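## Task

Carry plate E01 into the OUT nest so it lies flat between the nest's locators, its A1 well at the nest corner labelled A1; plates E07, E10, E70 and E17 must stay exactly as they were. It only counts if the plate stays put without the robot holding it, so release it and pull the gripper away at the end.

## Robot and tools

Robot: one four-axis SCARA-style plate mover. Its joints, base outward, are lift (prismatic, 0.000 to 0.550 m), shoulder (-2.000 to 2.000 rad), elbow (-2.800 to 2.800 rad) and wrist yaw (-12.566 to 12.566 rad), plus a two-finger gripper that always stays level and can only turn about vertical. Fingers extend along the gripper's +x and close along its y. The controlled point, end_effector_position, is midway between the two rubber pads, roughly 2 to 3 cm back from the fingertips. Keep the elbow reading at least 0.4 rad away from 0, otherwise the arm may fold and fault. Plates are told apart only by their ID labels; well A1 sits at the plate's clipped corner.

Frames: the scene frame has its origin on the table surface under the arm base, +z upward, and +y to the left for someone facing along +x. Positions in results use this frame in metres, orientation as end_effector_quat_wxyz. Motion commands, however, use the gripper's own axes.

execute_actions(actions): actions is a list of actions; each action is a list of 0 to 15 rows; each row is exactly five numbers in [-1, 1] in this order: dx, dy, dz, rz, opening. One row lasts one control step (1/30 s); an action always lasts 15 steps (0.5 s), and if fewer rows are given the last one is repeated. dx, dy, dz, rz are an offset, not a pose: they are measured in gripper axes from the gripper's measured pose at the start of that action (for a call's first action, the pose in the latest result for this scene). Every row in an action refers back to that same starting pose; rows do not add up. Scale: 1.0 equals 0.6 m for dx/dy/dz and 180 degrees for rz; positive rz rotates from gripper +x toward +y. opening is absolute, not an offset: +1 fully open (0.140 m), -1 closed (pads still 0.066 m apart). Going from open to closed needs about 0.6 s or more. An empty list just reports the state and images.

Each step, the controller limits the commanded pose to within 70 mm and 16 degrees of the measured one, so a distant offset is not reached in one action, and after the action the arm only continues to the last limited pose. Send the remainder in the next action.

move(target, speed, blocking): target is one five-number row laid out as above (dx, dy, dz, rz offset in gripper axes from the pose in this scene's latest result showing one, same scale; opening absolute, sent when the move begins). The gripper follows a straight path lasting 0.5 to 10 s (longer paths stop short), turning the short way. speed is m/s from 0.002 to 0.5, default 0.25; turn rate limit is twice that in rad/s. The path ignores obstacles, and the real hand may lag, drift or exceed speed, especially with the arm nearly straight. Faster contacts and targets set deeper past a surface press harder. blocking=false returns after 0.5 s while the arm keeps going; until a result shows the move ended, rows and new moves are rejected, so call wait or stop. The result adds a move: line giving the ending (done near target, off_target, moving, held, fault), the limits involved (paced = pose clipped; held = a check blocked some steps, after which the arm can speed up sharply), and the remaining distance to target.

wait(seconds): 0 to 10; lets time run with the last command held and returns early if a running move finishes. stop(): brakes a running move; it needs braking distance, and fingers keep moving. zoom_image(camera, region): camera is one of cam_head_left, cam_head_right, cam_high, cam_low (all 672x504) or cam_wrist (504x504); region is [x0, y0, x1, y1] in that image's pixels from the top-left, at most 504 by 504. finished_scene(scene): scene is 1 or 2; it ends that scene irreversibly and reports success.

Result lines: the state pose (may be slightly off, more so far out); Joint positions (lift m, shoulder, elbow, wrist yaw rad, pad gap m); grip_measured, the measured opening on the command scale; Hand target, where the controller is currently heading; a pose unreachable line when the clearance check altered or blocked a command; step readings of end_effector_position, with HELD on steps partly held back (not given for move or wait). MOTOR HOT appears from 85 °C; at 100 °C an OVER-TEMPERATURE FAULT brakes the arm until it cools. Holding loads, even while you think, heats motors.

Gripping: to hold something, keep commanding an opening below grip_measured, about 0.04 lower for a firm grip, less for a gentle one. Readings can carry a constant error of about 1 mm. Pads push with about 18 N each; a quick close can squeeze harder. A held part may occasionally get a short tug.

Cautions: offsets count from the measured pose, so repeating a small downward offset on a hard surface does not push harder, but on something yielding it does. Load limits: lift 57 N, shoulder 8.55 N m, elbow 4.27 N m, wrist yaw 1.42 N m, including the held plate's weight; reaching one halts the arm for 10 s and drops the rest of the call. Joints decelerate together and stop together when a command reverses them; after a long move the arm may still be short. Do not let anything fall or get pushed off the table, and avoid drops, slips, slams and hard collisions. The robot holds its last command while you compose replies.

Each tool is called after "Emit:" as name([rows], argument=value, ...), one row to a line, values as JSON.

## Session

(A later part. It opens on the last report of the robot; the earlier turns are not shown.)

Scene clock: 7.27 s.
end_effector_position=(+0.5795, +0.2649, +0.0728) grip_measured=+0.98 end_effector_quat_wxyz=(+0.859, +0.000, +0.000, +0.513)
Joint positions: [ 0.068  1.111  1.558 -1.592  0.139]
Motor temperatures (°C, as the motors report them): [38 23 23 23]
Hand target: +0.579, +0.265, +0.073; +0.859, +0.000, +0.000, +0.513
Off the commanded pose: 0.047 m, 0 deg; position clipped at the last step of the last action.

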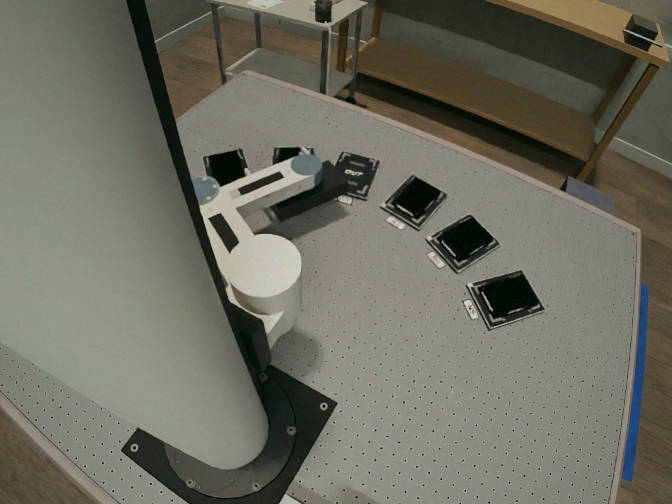

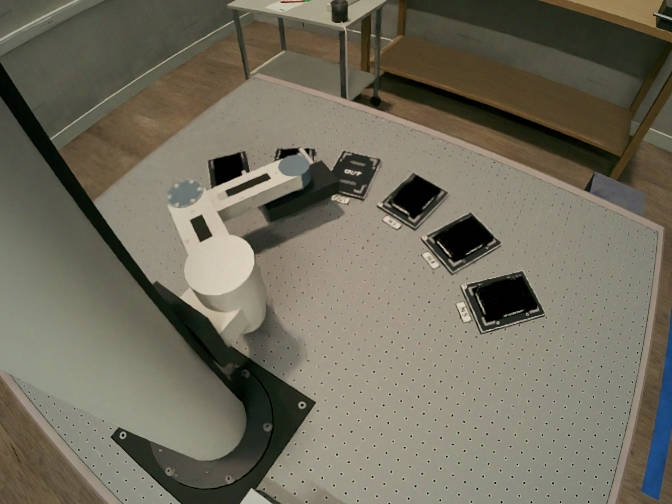

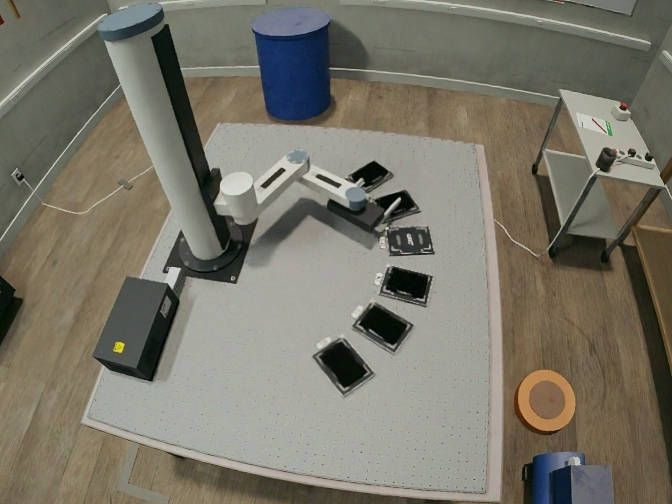

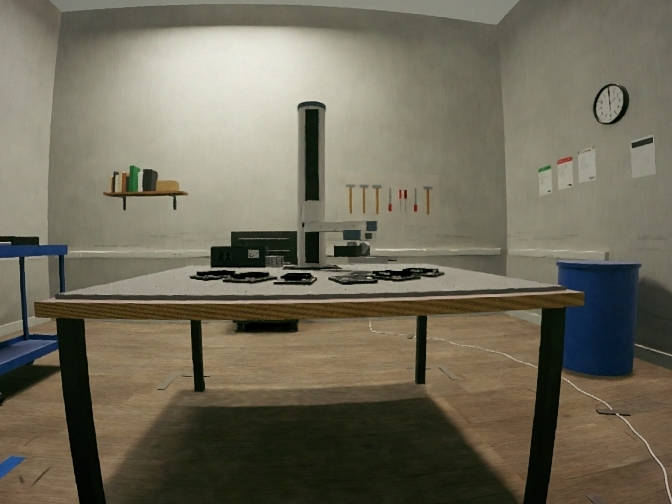

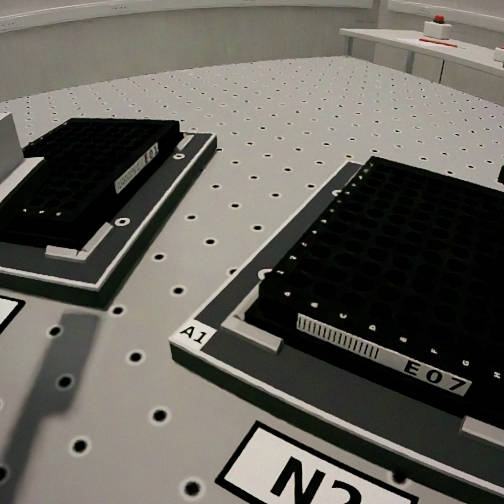

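Emit:
execute_actions([
  [[0.1532, 0.1862, -0.0213, -0.0678, -0.135]],
])

Scene clock: 9.63 s.
end_effector_position=(+0.5215, +0.3776, +0.0607) grip_measured=-0.14 end_effector_quat_wxyz=(+0.905, +0.000, +0.000, +0.426)
Joint positions: [ 0.056  1.508  1.592 -2.221  0.098]
Motor temperatures (°C, as the motors report them): [38 23 23 23]
Hand target: +0.520, +0.396, +0.060; +0.906, +0.000, +0.000, +0.423
Off the commanded pose: 0.021 m, 1 deg.
Step readings (end_effector_position):
0: (+0.5795, +0.2649, +0.0728)
1: (+0.5795, +0.2649, +0.0728)
2: (+0.5791, +0.2656, +0.0727)
4: (+0.5761, +0.2721, +0.0721)
8: (+0.5585, +0.3043, +0.0688)
15: end_effector_position above

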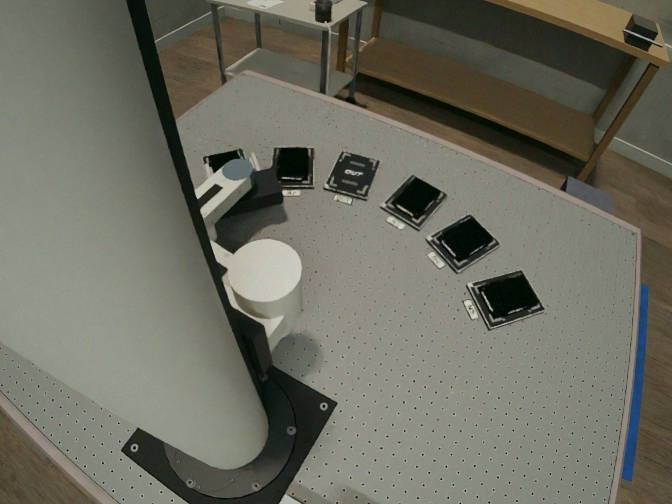

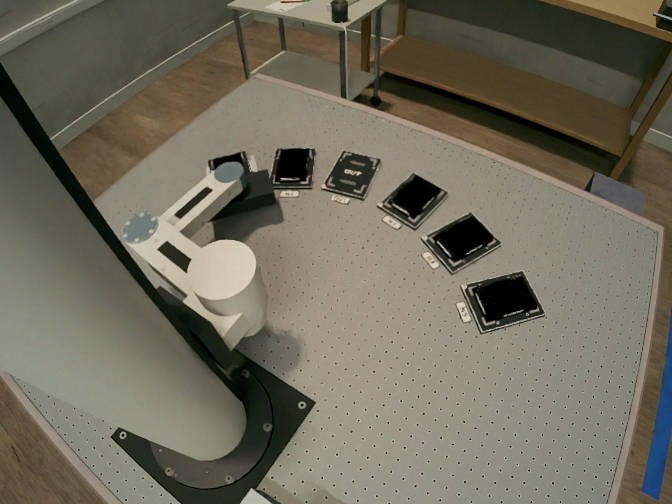

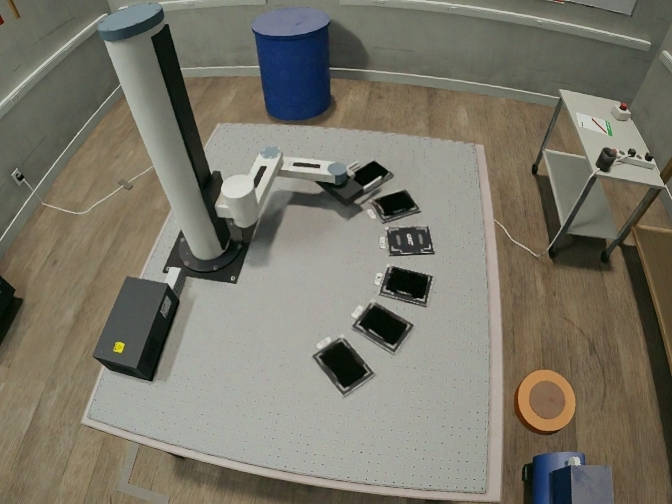

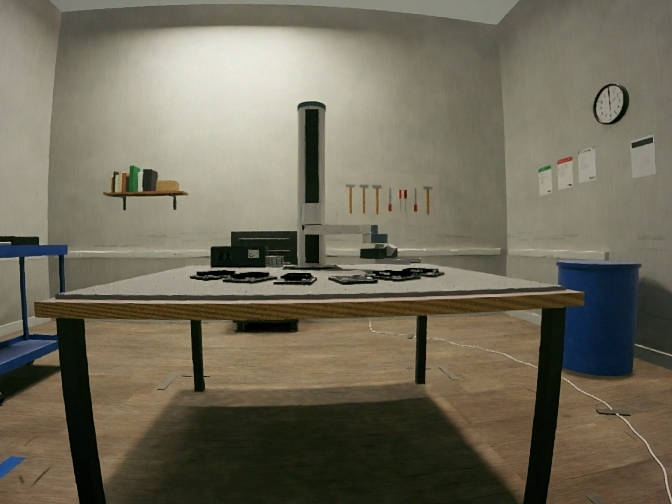

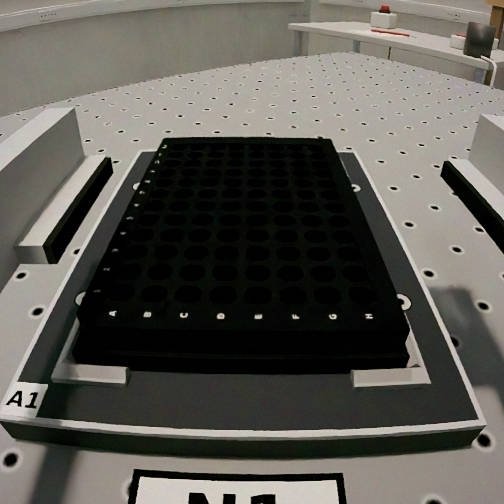

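Emit:
wait(seconds=0)

Scene clock: 17.13 s.
end_effector_position=(+0.5200, +0.3960, +0.0600) grip_measured=-0.14 end_effector_quat_wxyz=(+0.906, +0.000, +0.000, +0.423)
Joint positions: [ 0.055  1.516  1.663 -2.306  0.098]
Motor temperatures (°C, as the motors report them): [38 23 23 23]
Hand target: +0.520, +0.396, +0.060; +0.906, +0.000, +0.000, +0.423
Off the commanded pose: 0.005 m, 1 deg.

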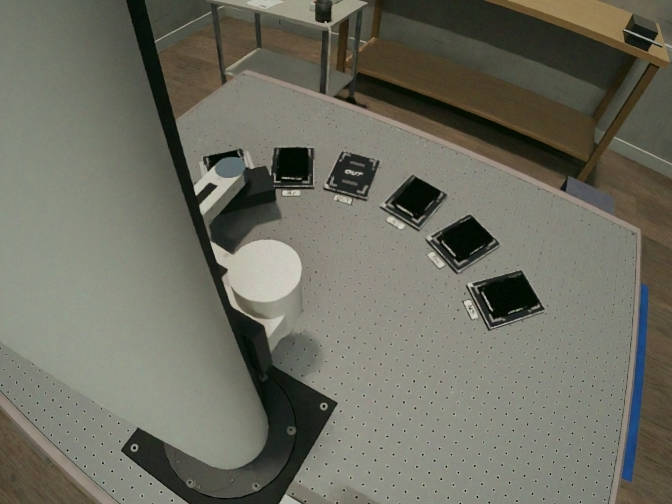

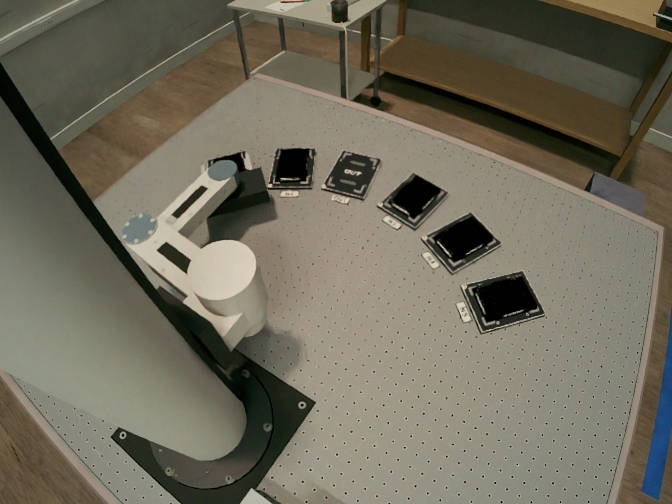

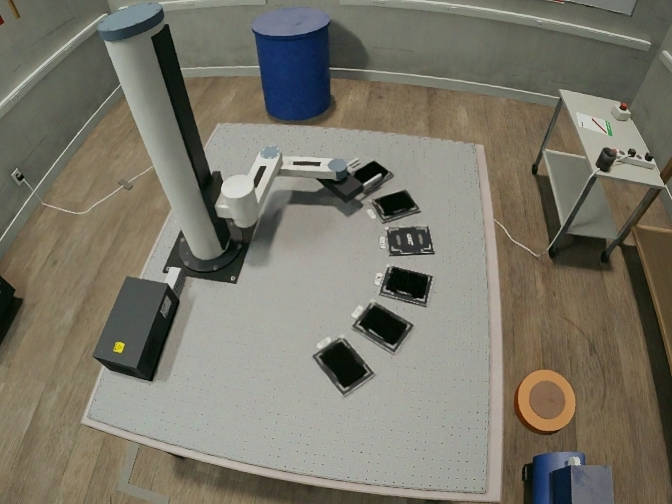

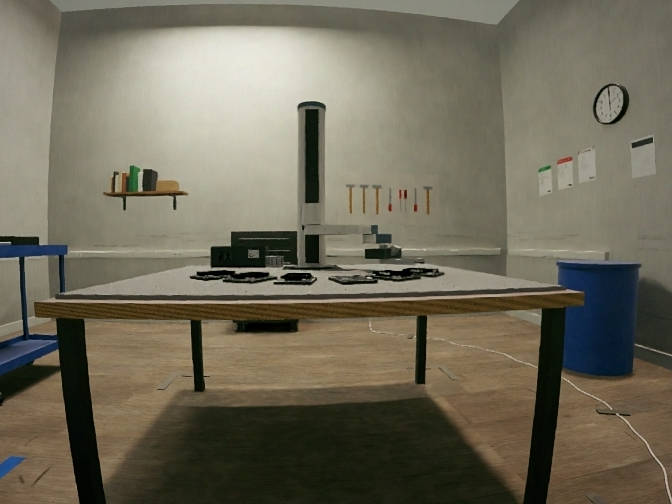

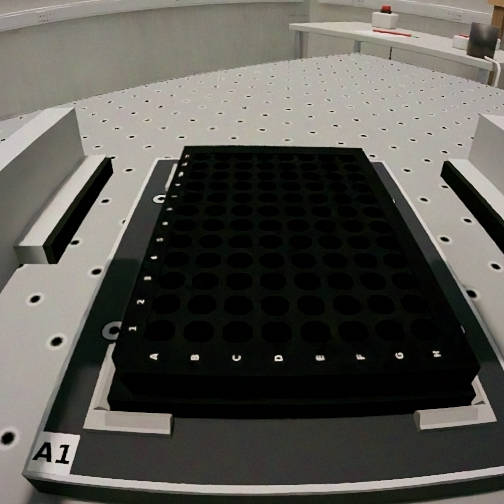

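Emit:
zoom_image(camera="cam_wrist", region=[75, 310, 215, 450])

Emit:
zoom_image(camera="cam_wrist", region=[364, 310, 504, 450])

Emit:
zoom_image(camera="cam_wrist", region=[80, 135, 220, 275])

Emit:
zoom_image(camera="cam_wrist", region=[340, 135, 480, 275])

Emit:
zoom_image(camera="cam_wrist", region=[220, 320, 380, 430])

Emit:
zoom_image(camera="cam_wrist", region=[0, 140, 130, 280])

Region (75, 310, 215, 450) of cam_wrist's 504x504 image, scaled by 3.600, with more detail than that image has.

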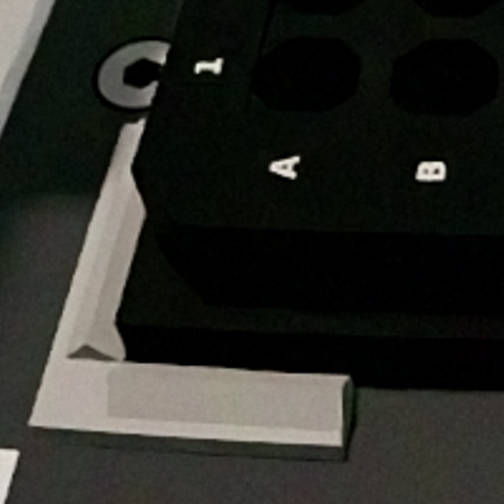

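Region (364, 310, 504, 450) of cam_wrist's 504x504 image, scaled by 3.600, with more detail than that image has.

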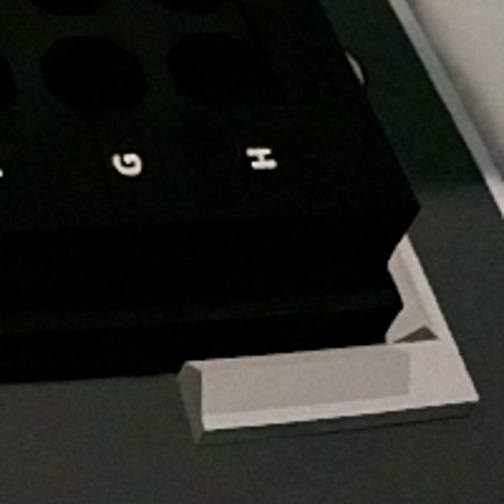

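Region (80, 135, 220, 275) of cam_wrist's 504x504 image, scaled by 3.600, with more detail than that image has.

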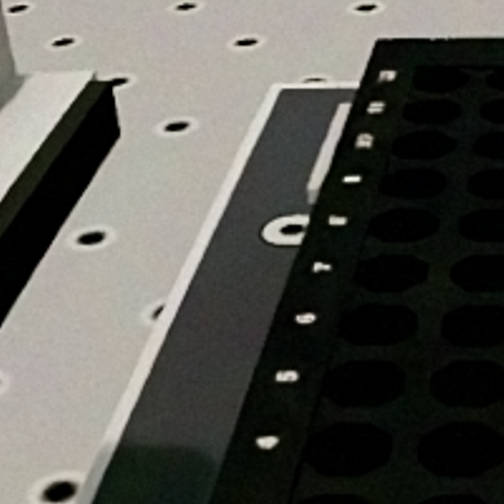

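Region (340, 135, 480, 275) of cam_wrist's 504x504 image, scaled by 3.600, with more detail than that image has.

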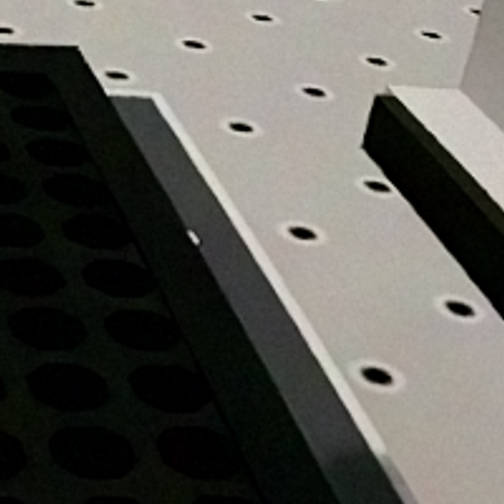

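Region (220, 320, 380, 430) of cam_wrist's 504x504 image, scaled by 3.150, with more detail than that image has; it fills the top 346 rows of this view, and the rest is white.

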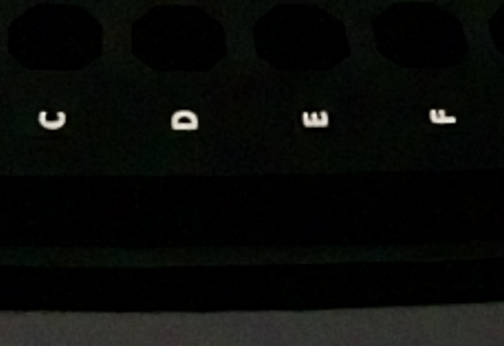

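Region (0, 140, 130, 280) of cam_wrist's 504x504 image, scaled by 3.600, with more detail than that image has; it fills the left 468 columns of this view, and the rest is white.

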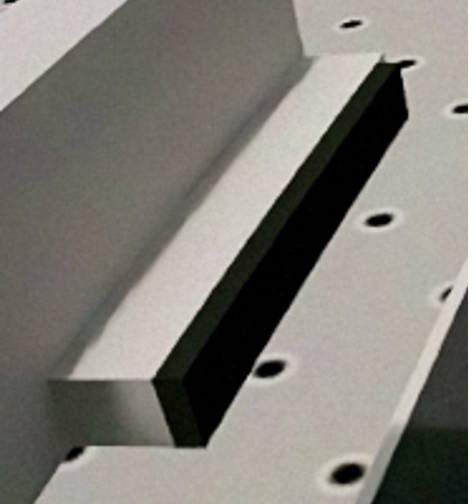

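Emit:
execute_actions([
  [[0.01333, -0.00283, -0.04233, -0.00222, -0.37]],
])

Scene clock: 19.67 s.
end_effector_position=(+0.5264, +0.4010, +0.0346) grip_measured=-0.37 end_effector_quat_wxyz=(+0.908, +0.000, +0.000, +0.420)
Joint positions: [ 0.03   1.495  1.71  -2.338  0.089]
Motor temperatures (°C, as the motors report them): [38 23 23 23]
Hand target: +0.526, +0.401, +0.035; +0.908, +0.000, +0.000, +0.420
Off the commanded pose: 0.000 m, 0 deg.
Step readings (end_effector_position):
0: (+0.5200, +0.3960, +0.0600)
1: (+0.5200, +0.3960, +0.0600)
2: (+0.5202, +0.3962, +0.0590)
4: (+0.5218, +0.3975, +0.0514)
8: (+0.5262, +0.4009, +0.0344)
15: end_effector_position above

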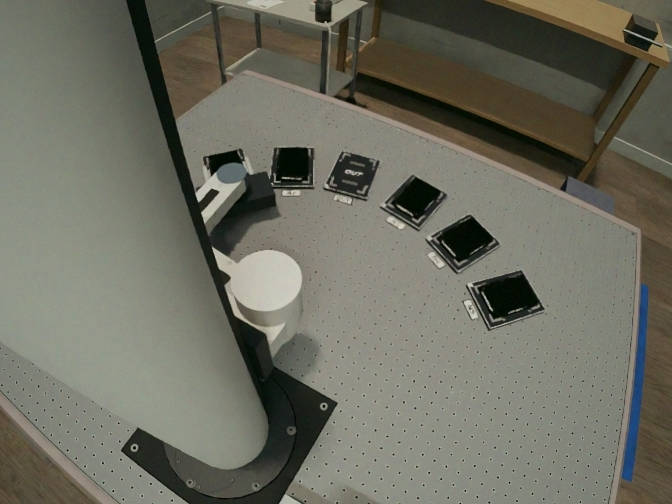

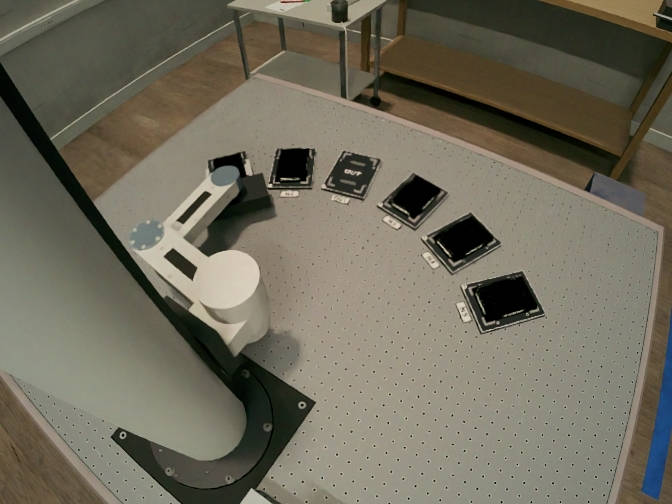

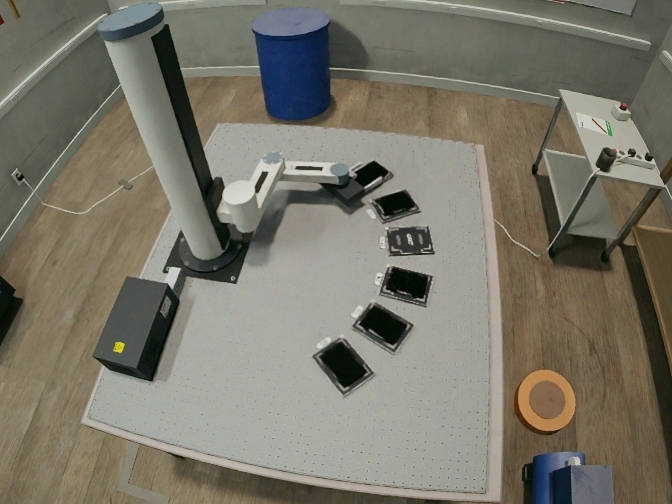

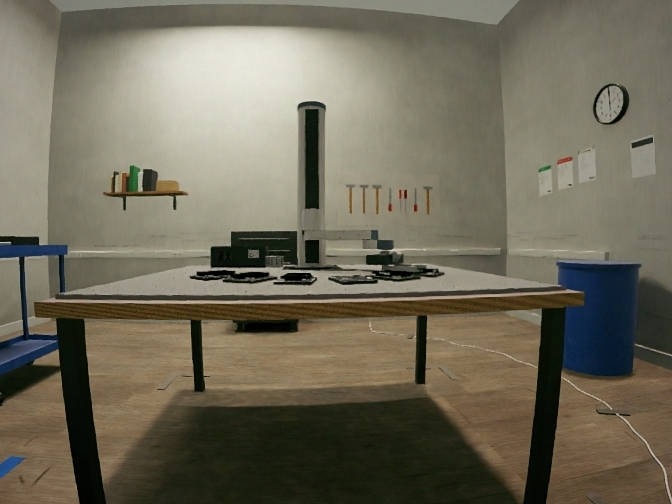

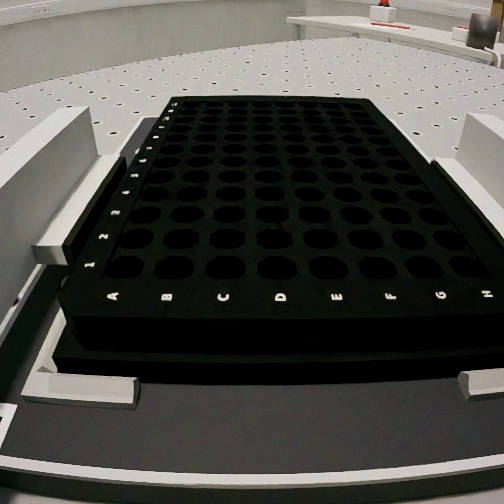

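Emit:
zoom_image(camera="cam_wrist", region=[20, 85, 200, 310])

Emit:
zoom_image(camera="cam_wrist", region=[350, 85, 504, 310])

Emit:
zoom_image(camera="cam_wrist", region=[90, 280, 300, 320])

Emit:
zoom_image(camera="cam_wrist", region=[294, 280, 504, 320])

Emit:
zoom_image(camera="cam_wrist", region=[100, 140, 150, 190])

Emit:
zoom_image(camera="cam_wrist", region=[405, 140, 455, 190])

Region (20, 85, 200, 310) of cam_wrist's 504x504 image, scaled by 2.240, with more detail than that image has; it fills the left 403 columns of this view, and the rest is white.

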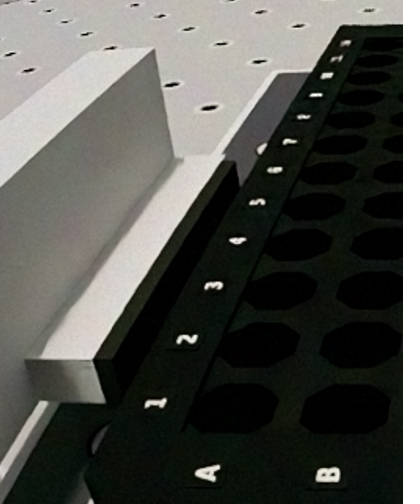

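Region (350, 85, 504, 310) of cam_wrist's 504x504 image, scaled by 2.240, with more detail than that image has; it fills the left 345 columns of this view, and the rest is white.

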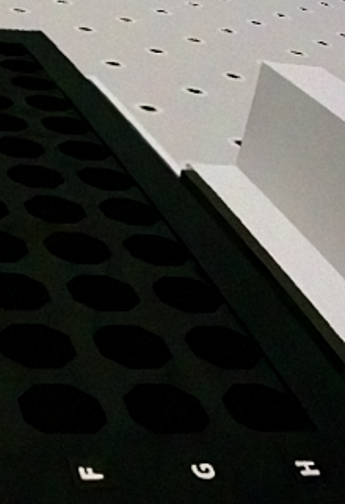

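Region (90, 280, 300, 320) of cam_wrist's 504x504 image, scaled by 2.400, with more detail than that image has; it fills the top 96 rows of this view, and the rest is white.

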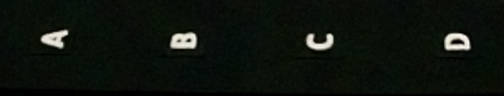

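Region (294, 280, 504, 320) of cam_wrist's 504x504 image, scaled by 2.400, with more detail than that image has; it fills the top 96 rows of this view, and the rest is white.

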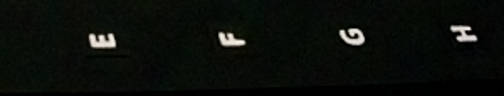

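Region (100, 140, 150, 190) of cam_wrist's 504x504 image, scaled by 10.080, with more detail than that image has.

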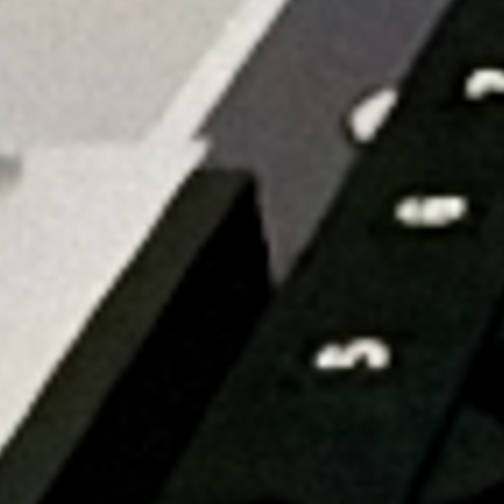

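Region (405, 140, 455, 190) of cam_wrist's 504x504 image, scaled by 10.080, with more detail than that image has.

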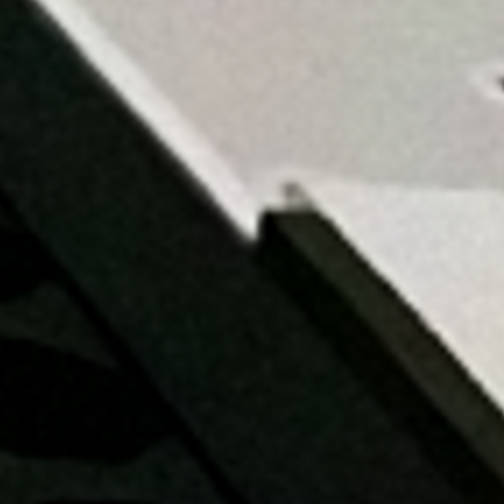

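Emit:
zoom_image(camera="cam_wrist", region=[135, 85, 195, 135])

Emit:
zoom_image(camera="cam_wrist", region=[345, 85, 405, 135])

Emit:
zoom_image(camera="cam_wrist", region=[30, 225, 110, 305])

Emit:
zoom_image(camera="cam_wrist", region=[444, 180, 504, 260])

Region (135, 85, 195, 135) of cam_wrist's 504x504 image, scaled by 8.400, with more detail than that image has.

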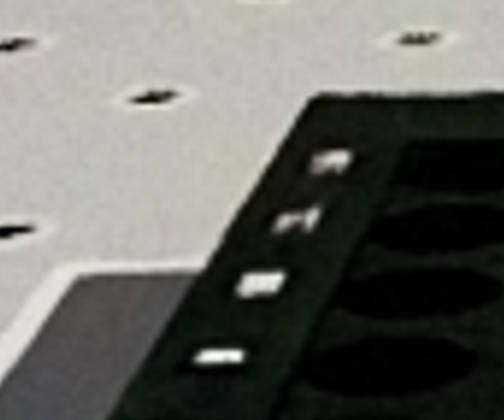

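Region (345, 85, 405, 135) of cam_wrist's 504x504 image, scaled by 8.400, with more detail than that image has.

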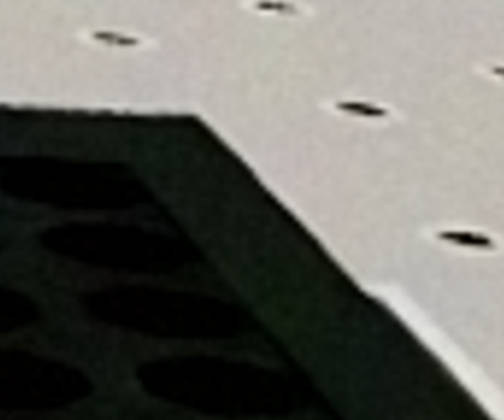

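Region (30, 225, 110, 305) of cam_wrist's 504x504 image, scaled by 6.300, with more detail than that image has.

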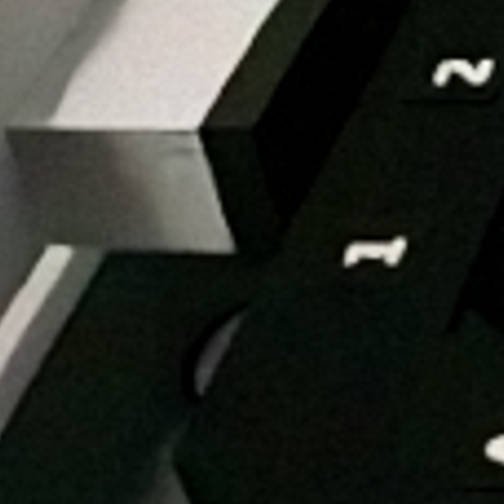

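Region (444, 180, 504, 260) of cam_wrist's 504x504 image, scaled by 6.300, with more detail than that image has; it fills the left 378 columns of this view, and the rest is white.

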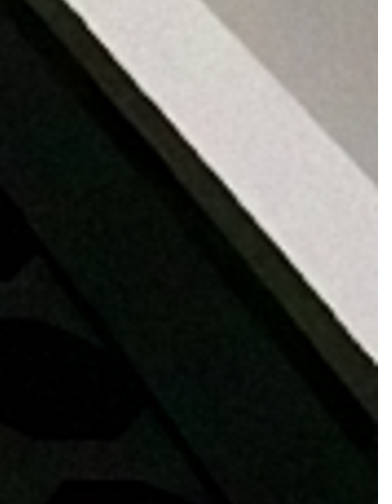

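Emit:
execute_actions([
  [[0,0,0,0,-0.44],[0,0,0,0,-0.50],[0,0,0,0,-0.52],[0,0,0,0,-0.535],[0,0,0,0,-0.55],[0,0,0,0,-0.56],[0,0,0,0,-0.57],[0,0,0,0,-0.58],[0,0,0,0,-0.59],[0,0,0,0,-0.60],[0,0,0,0,-0.61],[0,0,0,0,-0.62],[0,0,0,0,-0.625]],
])

Scene clock: 21.57 s.
end_effector_position=(+0.5264, +0.4010, +0.0346) grip_measured=-0.59 end_effector_quat_wxyz=(+0.908, +0.000, +0.000, +0.420)
Joint positions: [ 0.03   1.495  1.71  -2.338  0.081]
Motor temperatures (°C, as the motors report them): [38 23 23 23]
Hand target: +0.526, +0.401, +0.035; +0.908, +0.000, +0.000, +0.420
Off the commanded pose: 0.000 m, 0 deg.
Step readings (end_effector_position):
0: (+0.5264, +0.4010, +0.0346)
1: (+0.5264, +0.4010, +0.0346)
2: (+0.5264, +0.4010, +0.0346)
4: (+0.5264, +0.4010, +0.0346)
8: (+0.5264, +0.4010, +0.0346)
15: end_effector_position above

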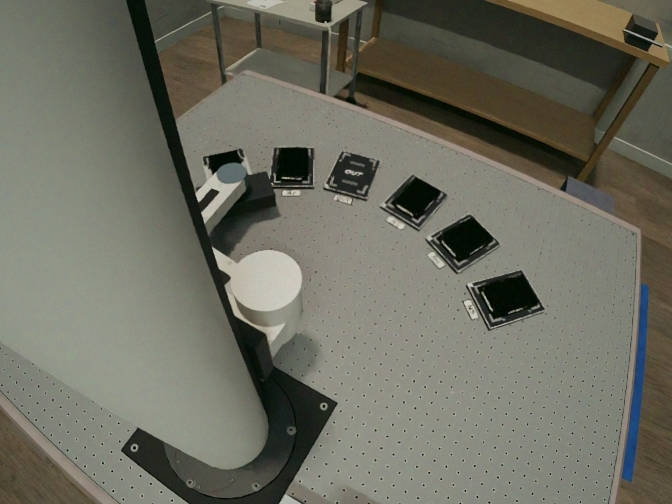

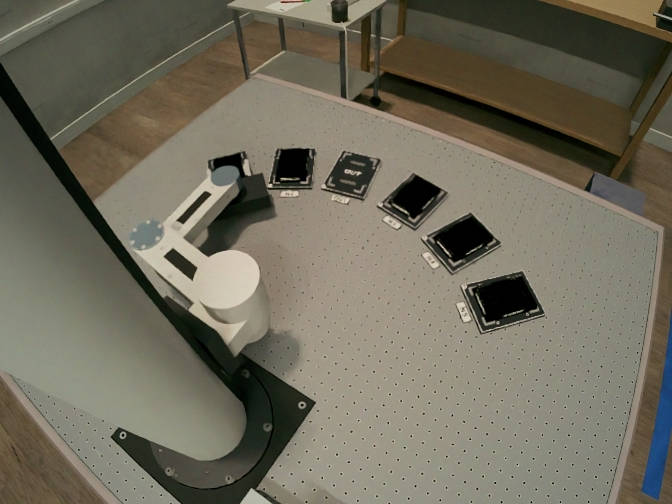

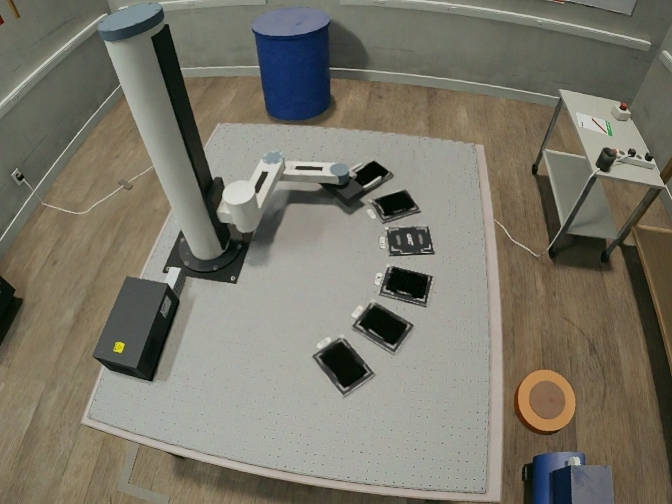

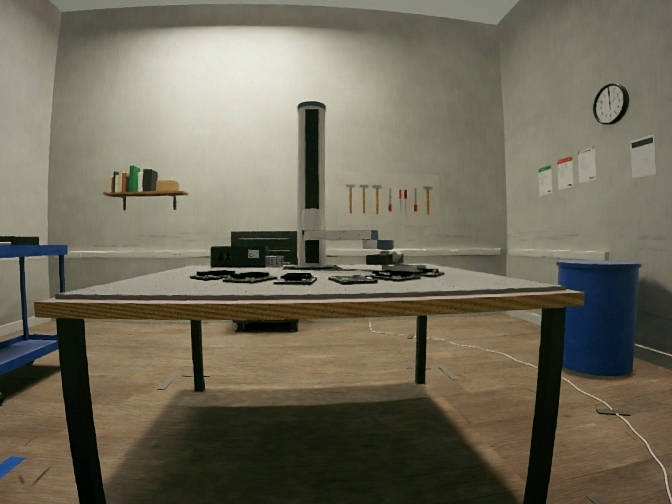

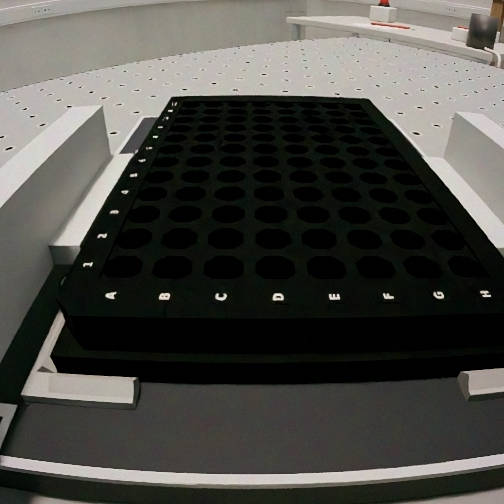

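Emit:
zoom_image(camera="cam_wrist", region=[90, 350, 170, 420])

Emit:
zoom_image(camera="cam_wrist", region=[424, 345, 504, 415])

Emit:
zoom_image(camera="cam_wrist", region=[0, 300, 100, 420])

Emit:
zoom_image(camera="cam_wrist", region=[105, 85, 195, 165])

Emit:
zoom_image(camera="cam_wrist", region=[345, 85, 445, 165])

Emit:
zoom_image(camera="cam_wrist", region=[90, 280, 300, 320])

Emit:
zoom_image(camera="cam_wrist", region=[294, 280, 504, 320])

Region (90, 350, 170, 420) of cam_wrist's 504x504 image, scaled by 6.300, with more detail than that image has; it fills the top 441 rows of this view, and the rest is white.

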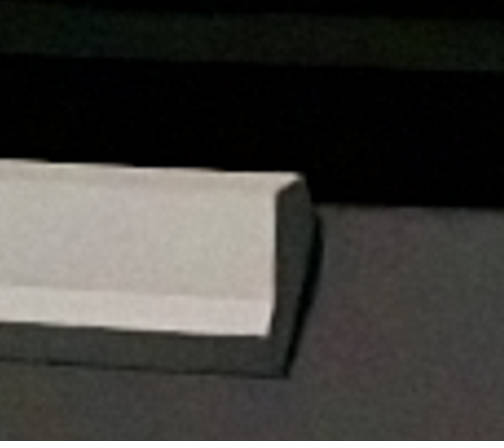

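Region (424, 345, 504, 415) of cam_wrist's 504x504 image, scaled by 6.300, with more detail than that image has; it fills the top 441 rows of this view, and the rest is white.

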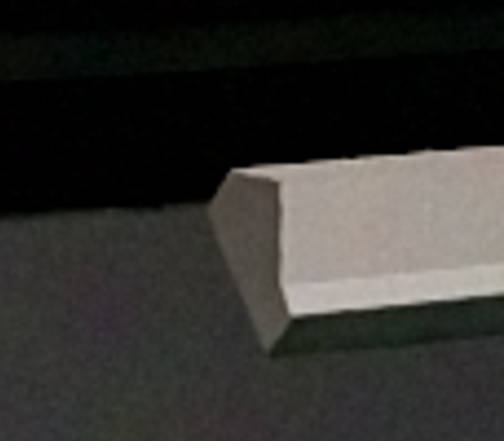

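Region (0, 300, 100, 420) of cam_wrist's 504x504 image, scaled by 4.200, with more detail than that image has.

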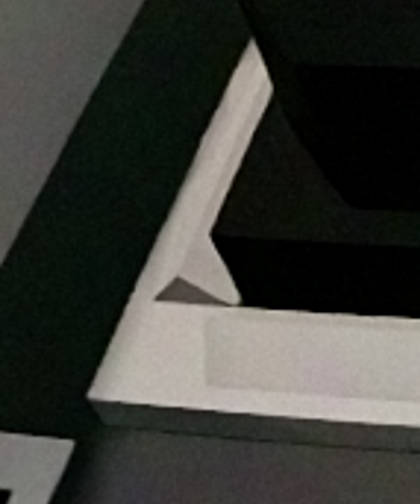

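Region (105, 85, 195, 165) of cam_wrist's 504x504 image, scaled by 5.600, with more detail than that image has.

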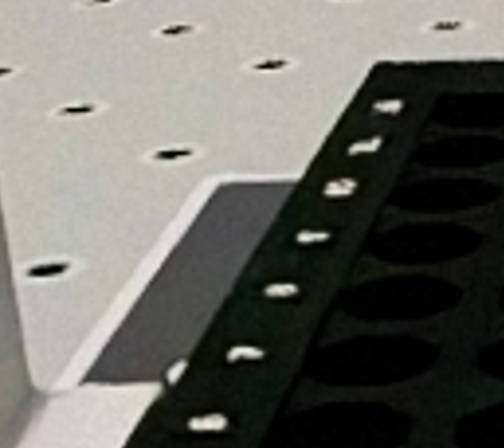

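Region (345, 85, 445, 165) of cam_wrist's 504x504 image, scaled by 5.040, with more detail than that image has; it fills the top 403 rows of this view, and the rest is white.

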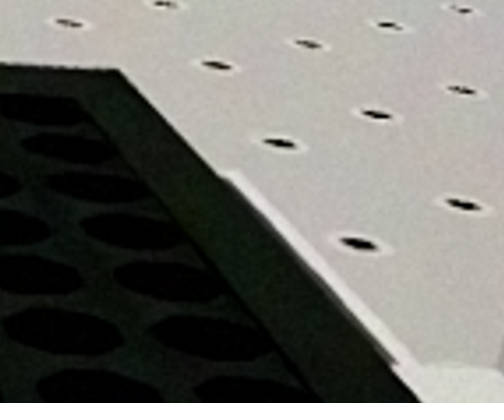

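Region (90, 280, 300, 320) of cam_wrist's 504x504 image, scaled by 2.400, with more detail than that image has; it fills the top 96 rows of this view, and the rest is white.

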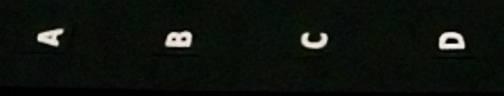

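Region (294, 280, 504, 320) of cam_wrist's 504x504 image, scaled by 2.400, with more detail than that image has; it fills the top 96 rows of this view, and the rest is white.

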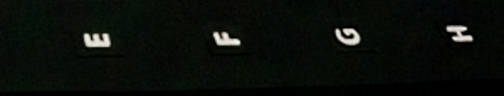

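Emit:
zoom_image(camera="cam_high", region=[365, 185, 445, 265])

Emit:
zoom_image(camera="cam_head_left", region=[265, 135, 395, 215])

Emit:
zoom_image(camera="cam_head_right", region=[260, 135, 390, 215])

Region (365, 185, 445, 265) of cam_high's 672x504 image, scaled by 6.300, with more detail than that image has.

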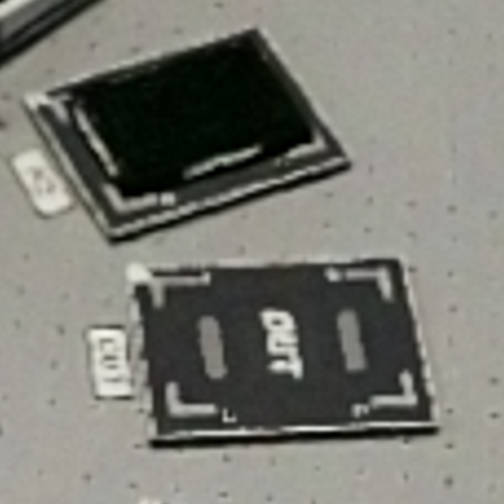

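Region (265, 135, 395, 215) of cam_head_left's 672x504 image, scaled by 3.877, with more detail than that image has; it fills the top 310 rows of this view, and the rest is white.

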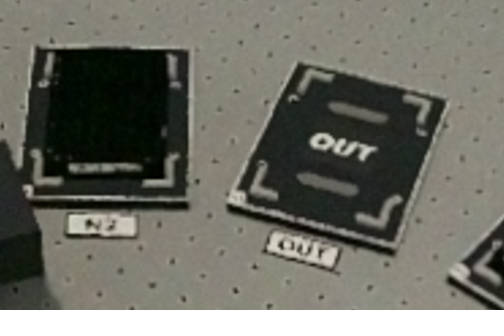

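Region (260, 135, 390, 215) of cam_head_right's 672x504 image, scaled by 3.877, with more detail than that image has; it fills the top 310 rows of this view, and the rest is white.

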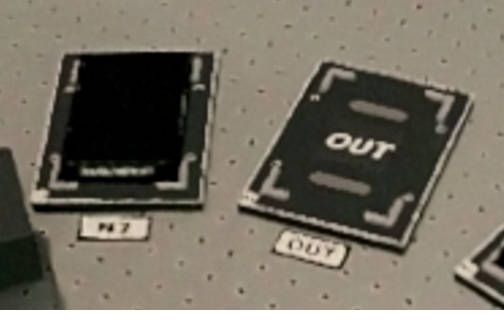

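Emit:
execute_actions([
  [[0,0,0.01,0,-0.64],[0,0,0.045,0,-0.64],[0,0,0.045,0,-0.64],[0,0,0.045,0,-0.64],[0,0,0.045,0,-0.64],[-0.00986,-0.11711,0.045,-0.04444,-0.64],[-0.00986,-0.11711,0.045,-0.04444,-0.64],[-0.00986,-0.11711,0.045,-0.04444,-0.64],[-0.01223,-0.13162,0.045,-0.05,-0.64],[-0.01223,-0.13162,0.045,-0.05,-0.64],[-0.01487,-0.14609,0.045,-0.05556,-0.64],[-0.01775,-0.16051,0.045,-0.06111,-0.64],[-0.02254,-0.18203,0.045,-0.06944,-0.64],[-0.0279,-0.20342,0.045,-0.07778,-0.64],[-0.03382,-0.22467,0.045,-0.08611,-0.64]],
  [[-0.00986,-0.11711,0,-0.04444,-0.64],[-0.01352,-0.13886,0,-0.05278,-0.64],[-0.01775,-0.16051,0,-0.06111,-0.64],[-0.02254,-0.18203,0,-0.06944,-0.64],[-0.0279,-0.20342,0,-0.07778,-0.64],[-0.03382,-0.22467,0,-0.08611,-0.64],[-0.04029,-0.24575,0,-0.09444,-0.64],[-0.04731,-0.26666,0,-0.10278,-0.64],[-0.05487,-0.28738,0,-0.11111,-0.64],[-0.06298,-0.30789,0,-0.11944,-0.64],[-0.07161,-0.32818,0,-0.12778,-0.64],[-0.08078,-0.34824,0,-0.13611,-0.64],[-0.09047,-0.36805,0,-0.14444,-0.64],[-0.10067,-0.3876,0,-0.15278,-0.64],[-0.11139,-0.40688,0,-0.16111,-0.64]],
])

Scene clock: 27.30 s.
end_effector_position=(+0.6781, +0.1273, +0.0616) grip_measured=-0.59 end_effector_quat_wxyz=(+0.993, +0.000, +0.000, +0.116)
Joint positions: [ 0.057  0.938  1.628 -2.334  0.081]
Motor temperatures (°C, as the motors report them): [38 23 23 23]
Hand target: +0.685, +0.091, +0.062; +0.997, +0.000, +0.000, +0.079
Off the commanded pose: 0.038 m, 4 deg.
Step readings (end_effector_position; steps 1 to 15: 1st action; 16 to 30: 2nd action):
0: (+0.5264, +0.4010, +0.0346)
1: (+0.5264, +0.4010, +0.0346)
2: (+0.5264, +0.4010, +0.0356)
4: (+0.5264, +0.4011, +0.0431)
8: (+0.5319, +0.3948, +0.0615)
15: (+0.5921, +0.3242, +0.0616)
16: (+0.5996, +0.3143, +0.0616)
17: (+0.6075, +0.3032, +0.0616)
19: (+0.6232, +0.2748, +0.0616)
23: (+0.6486, +0.2163, +0.0616)
30: end_effector_position above

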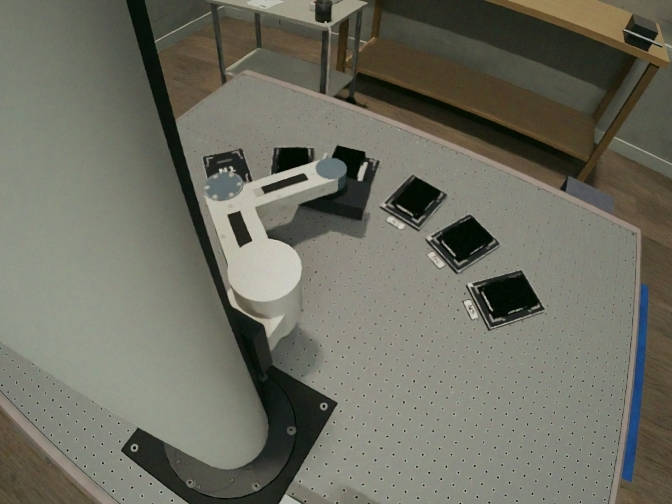

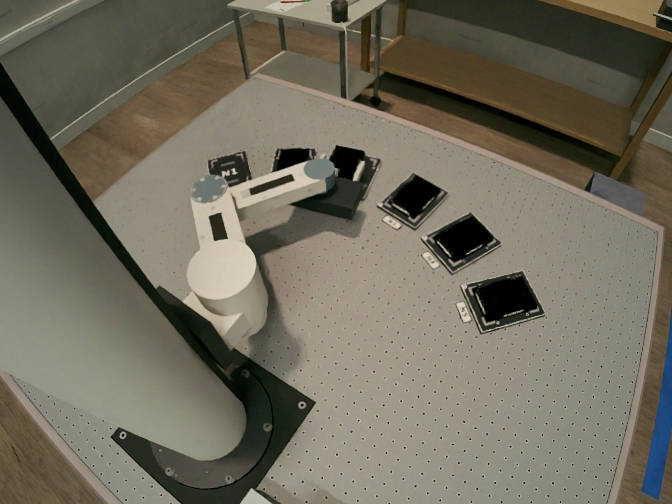

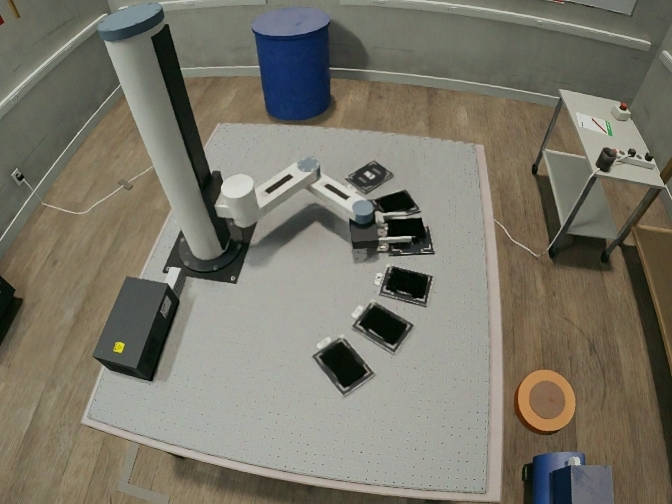

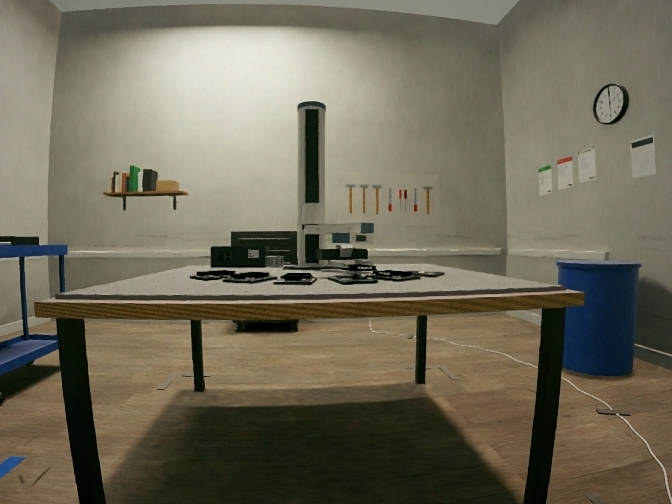

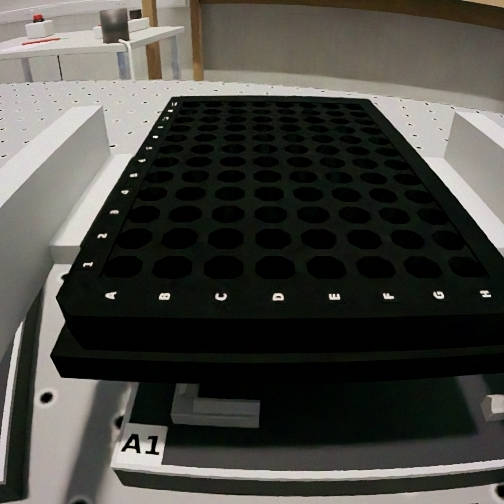

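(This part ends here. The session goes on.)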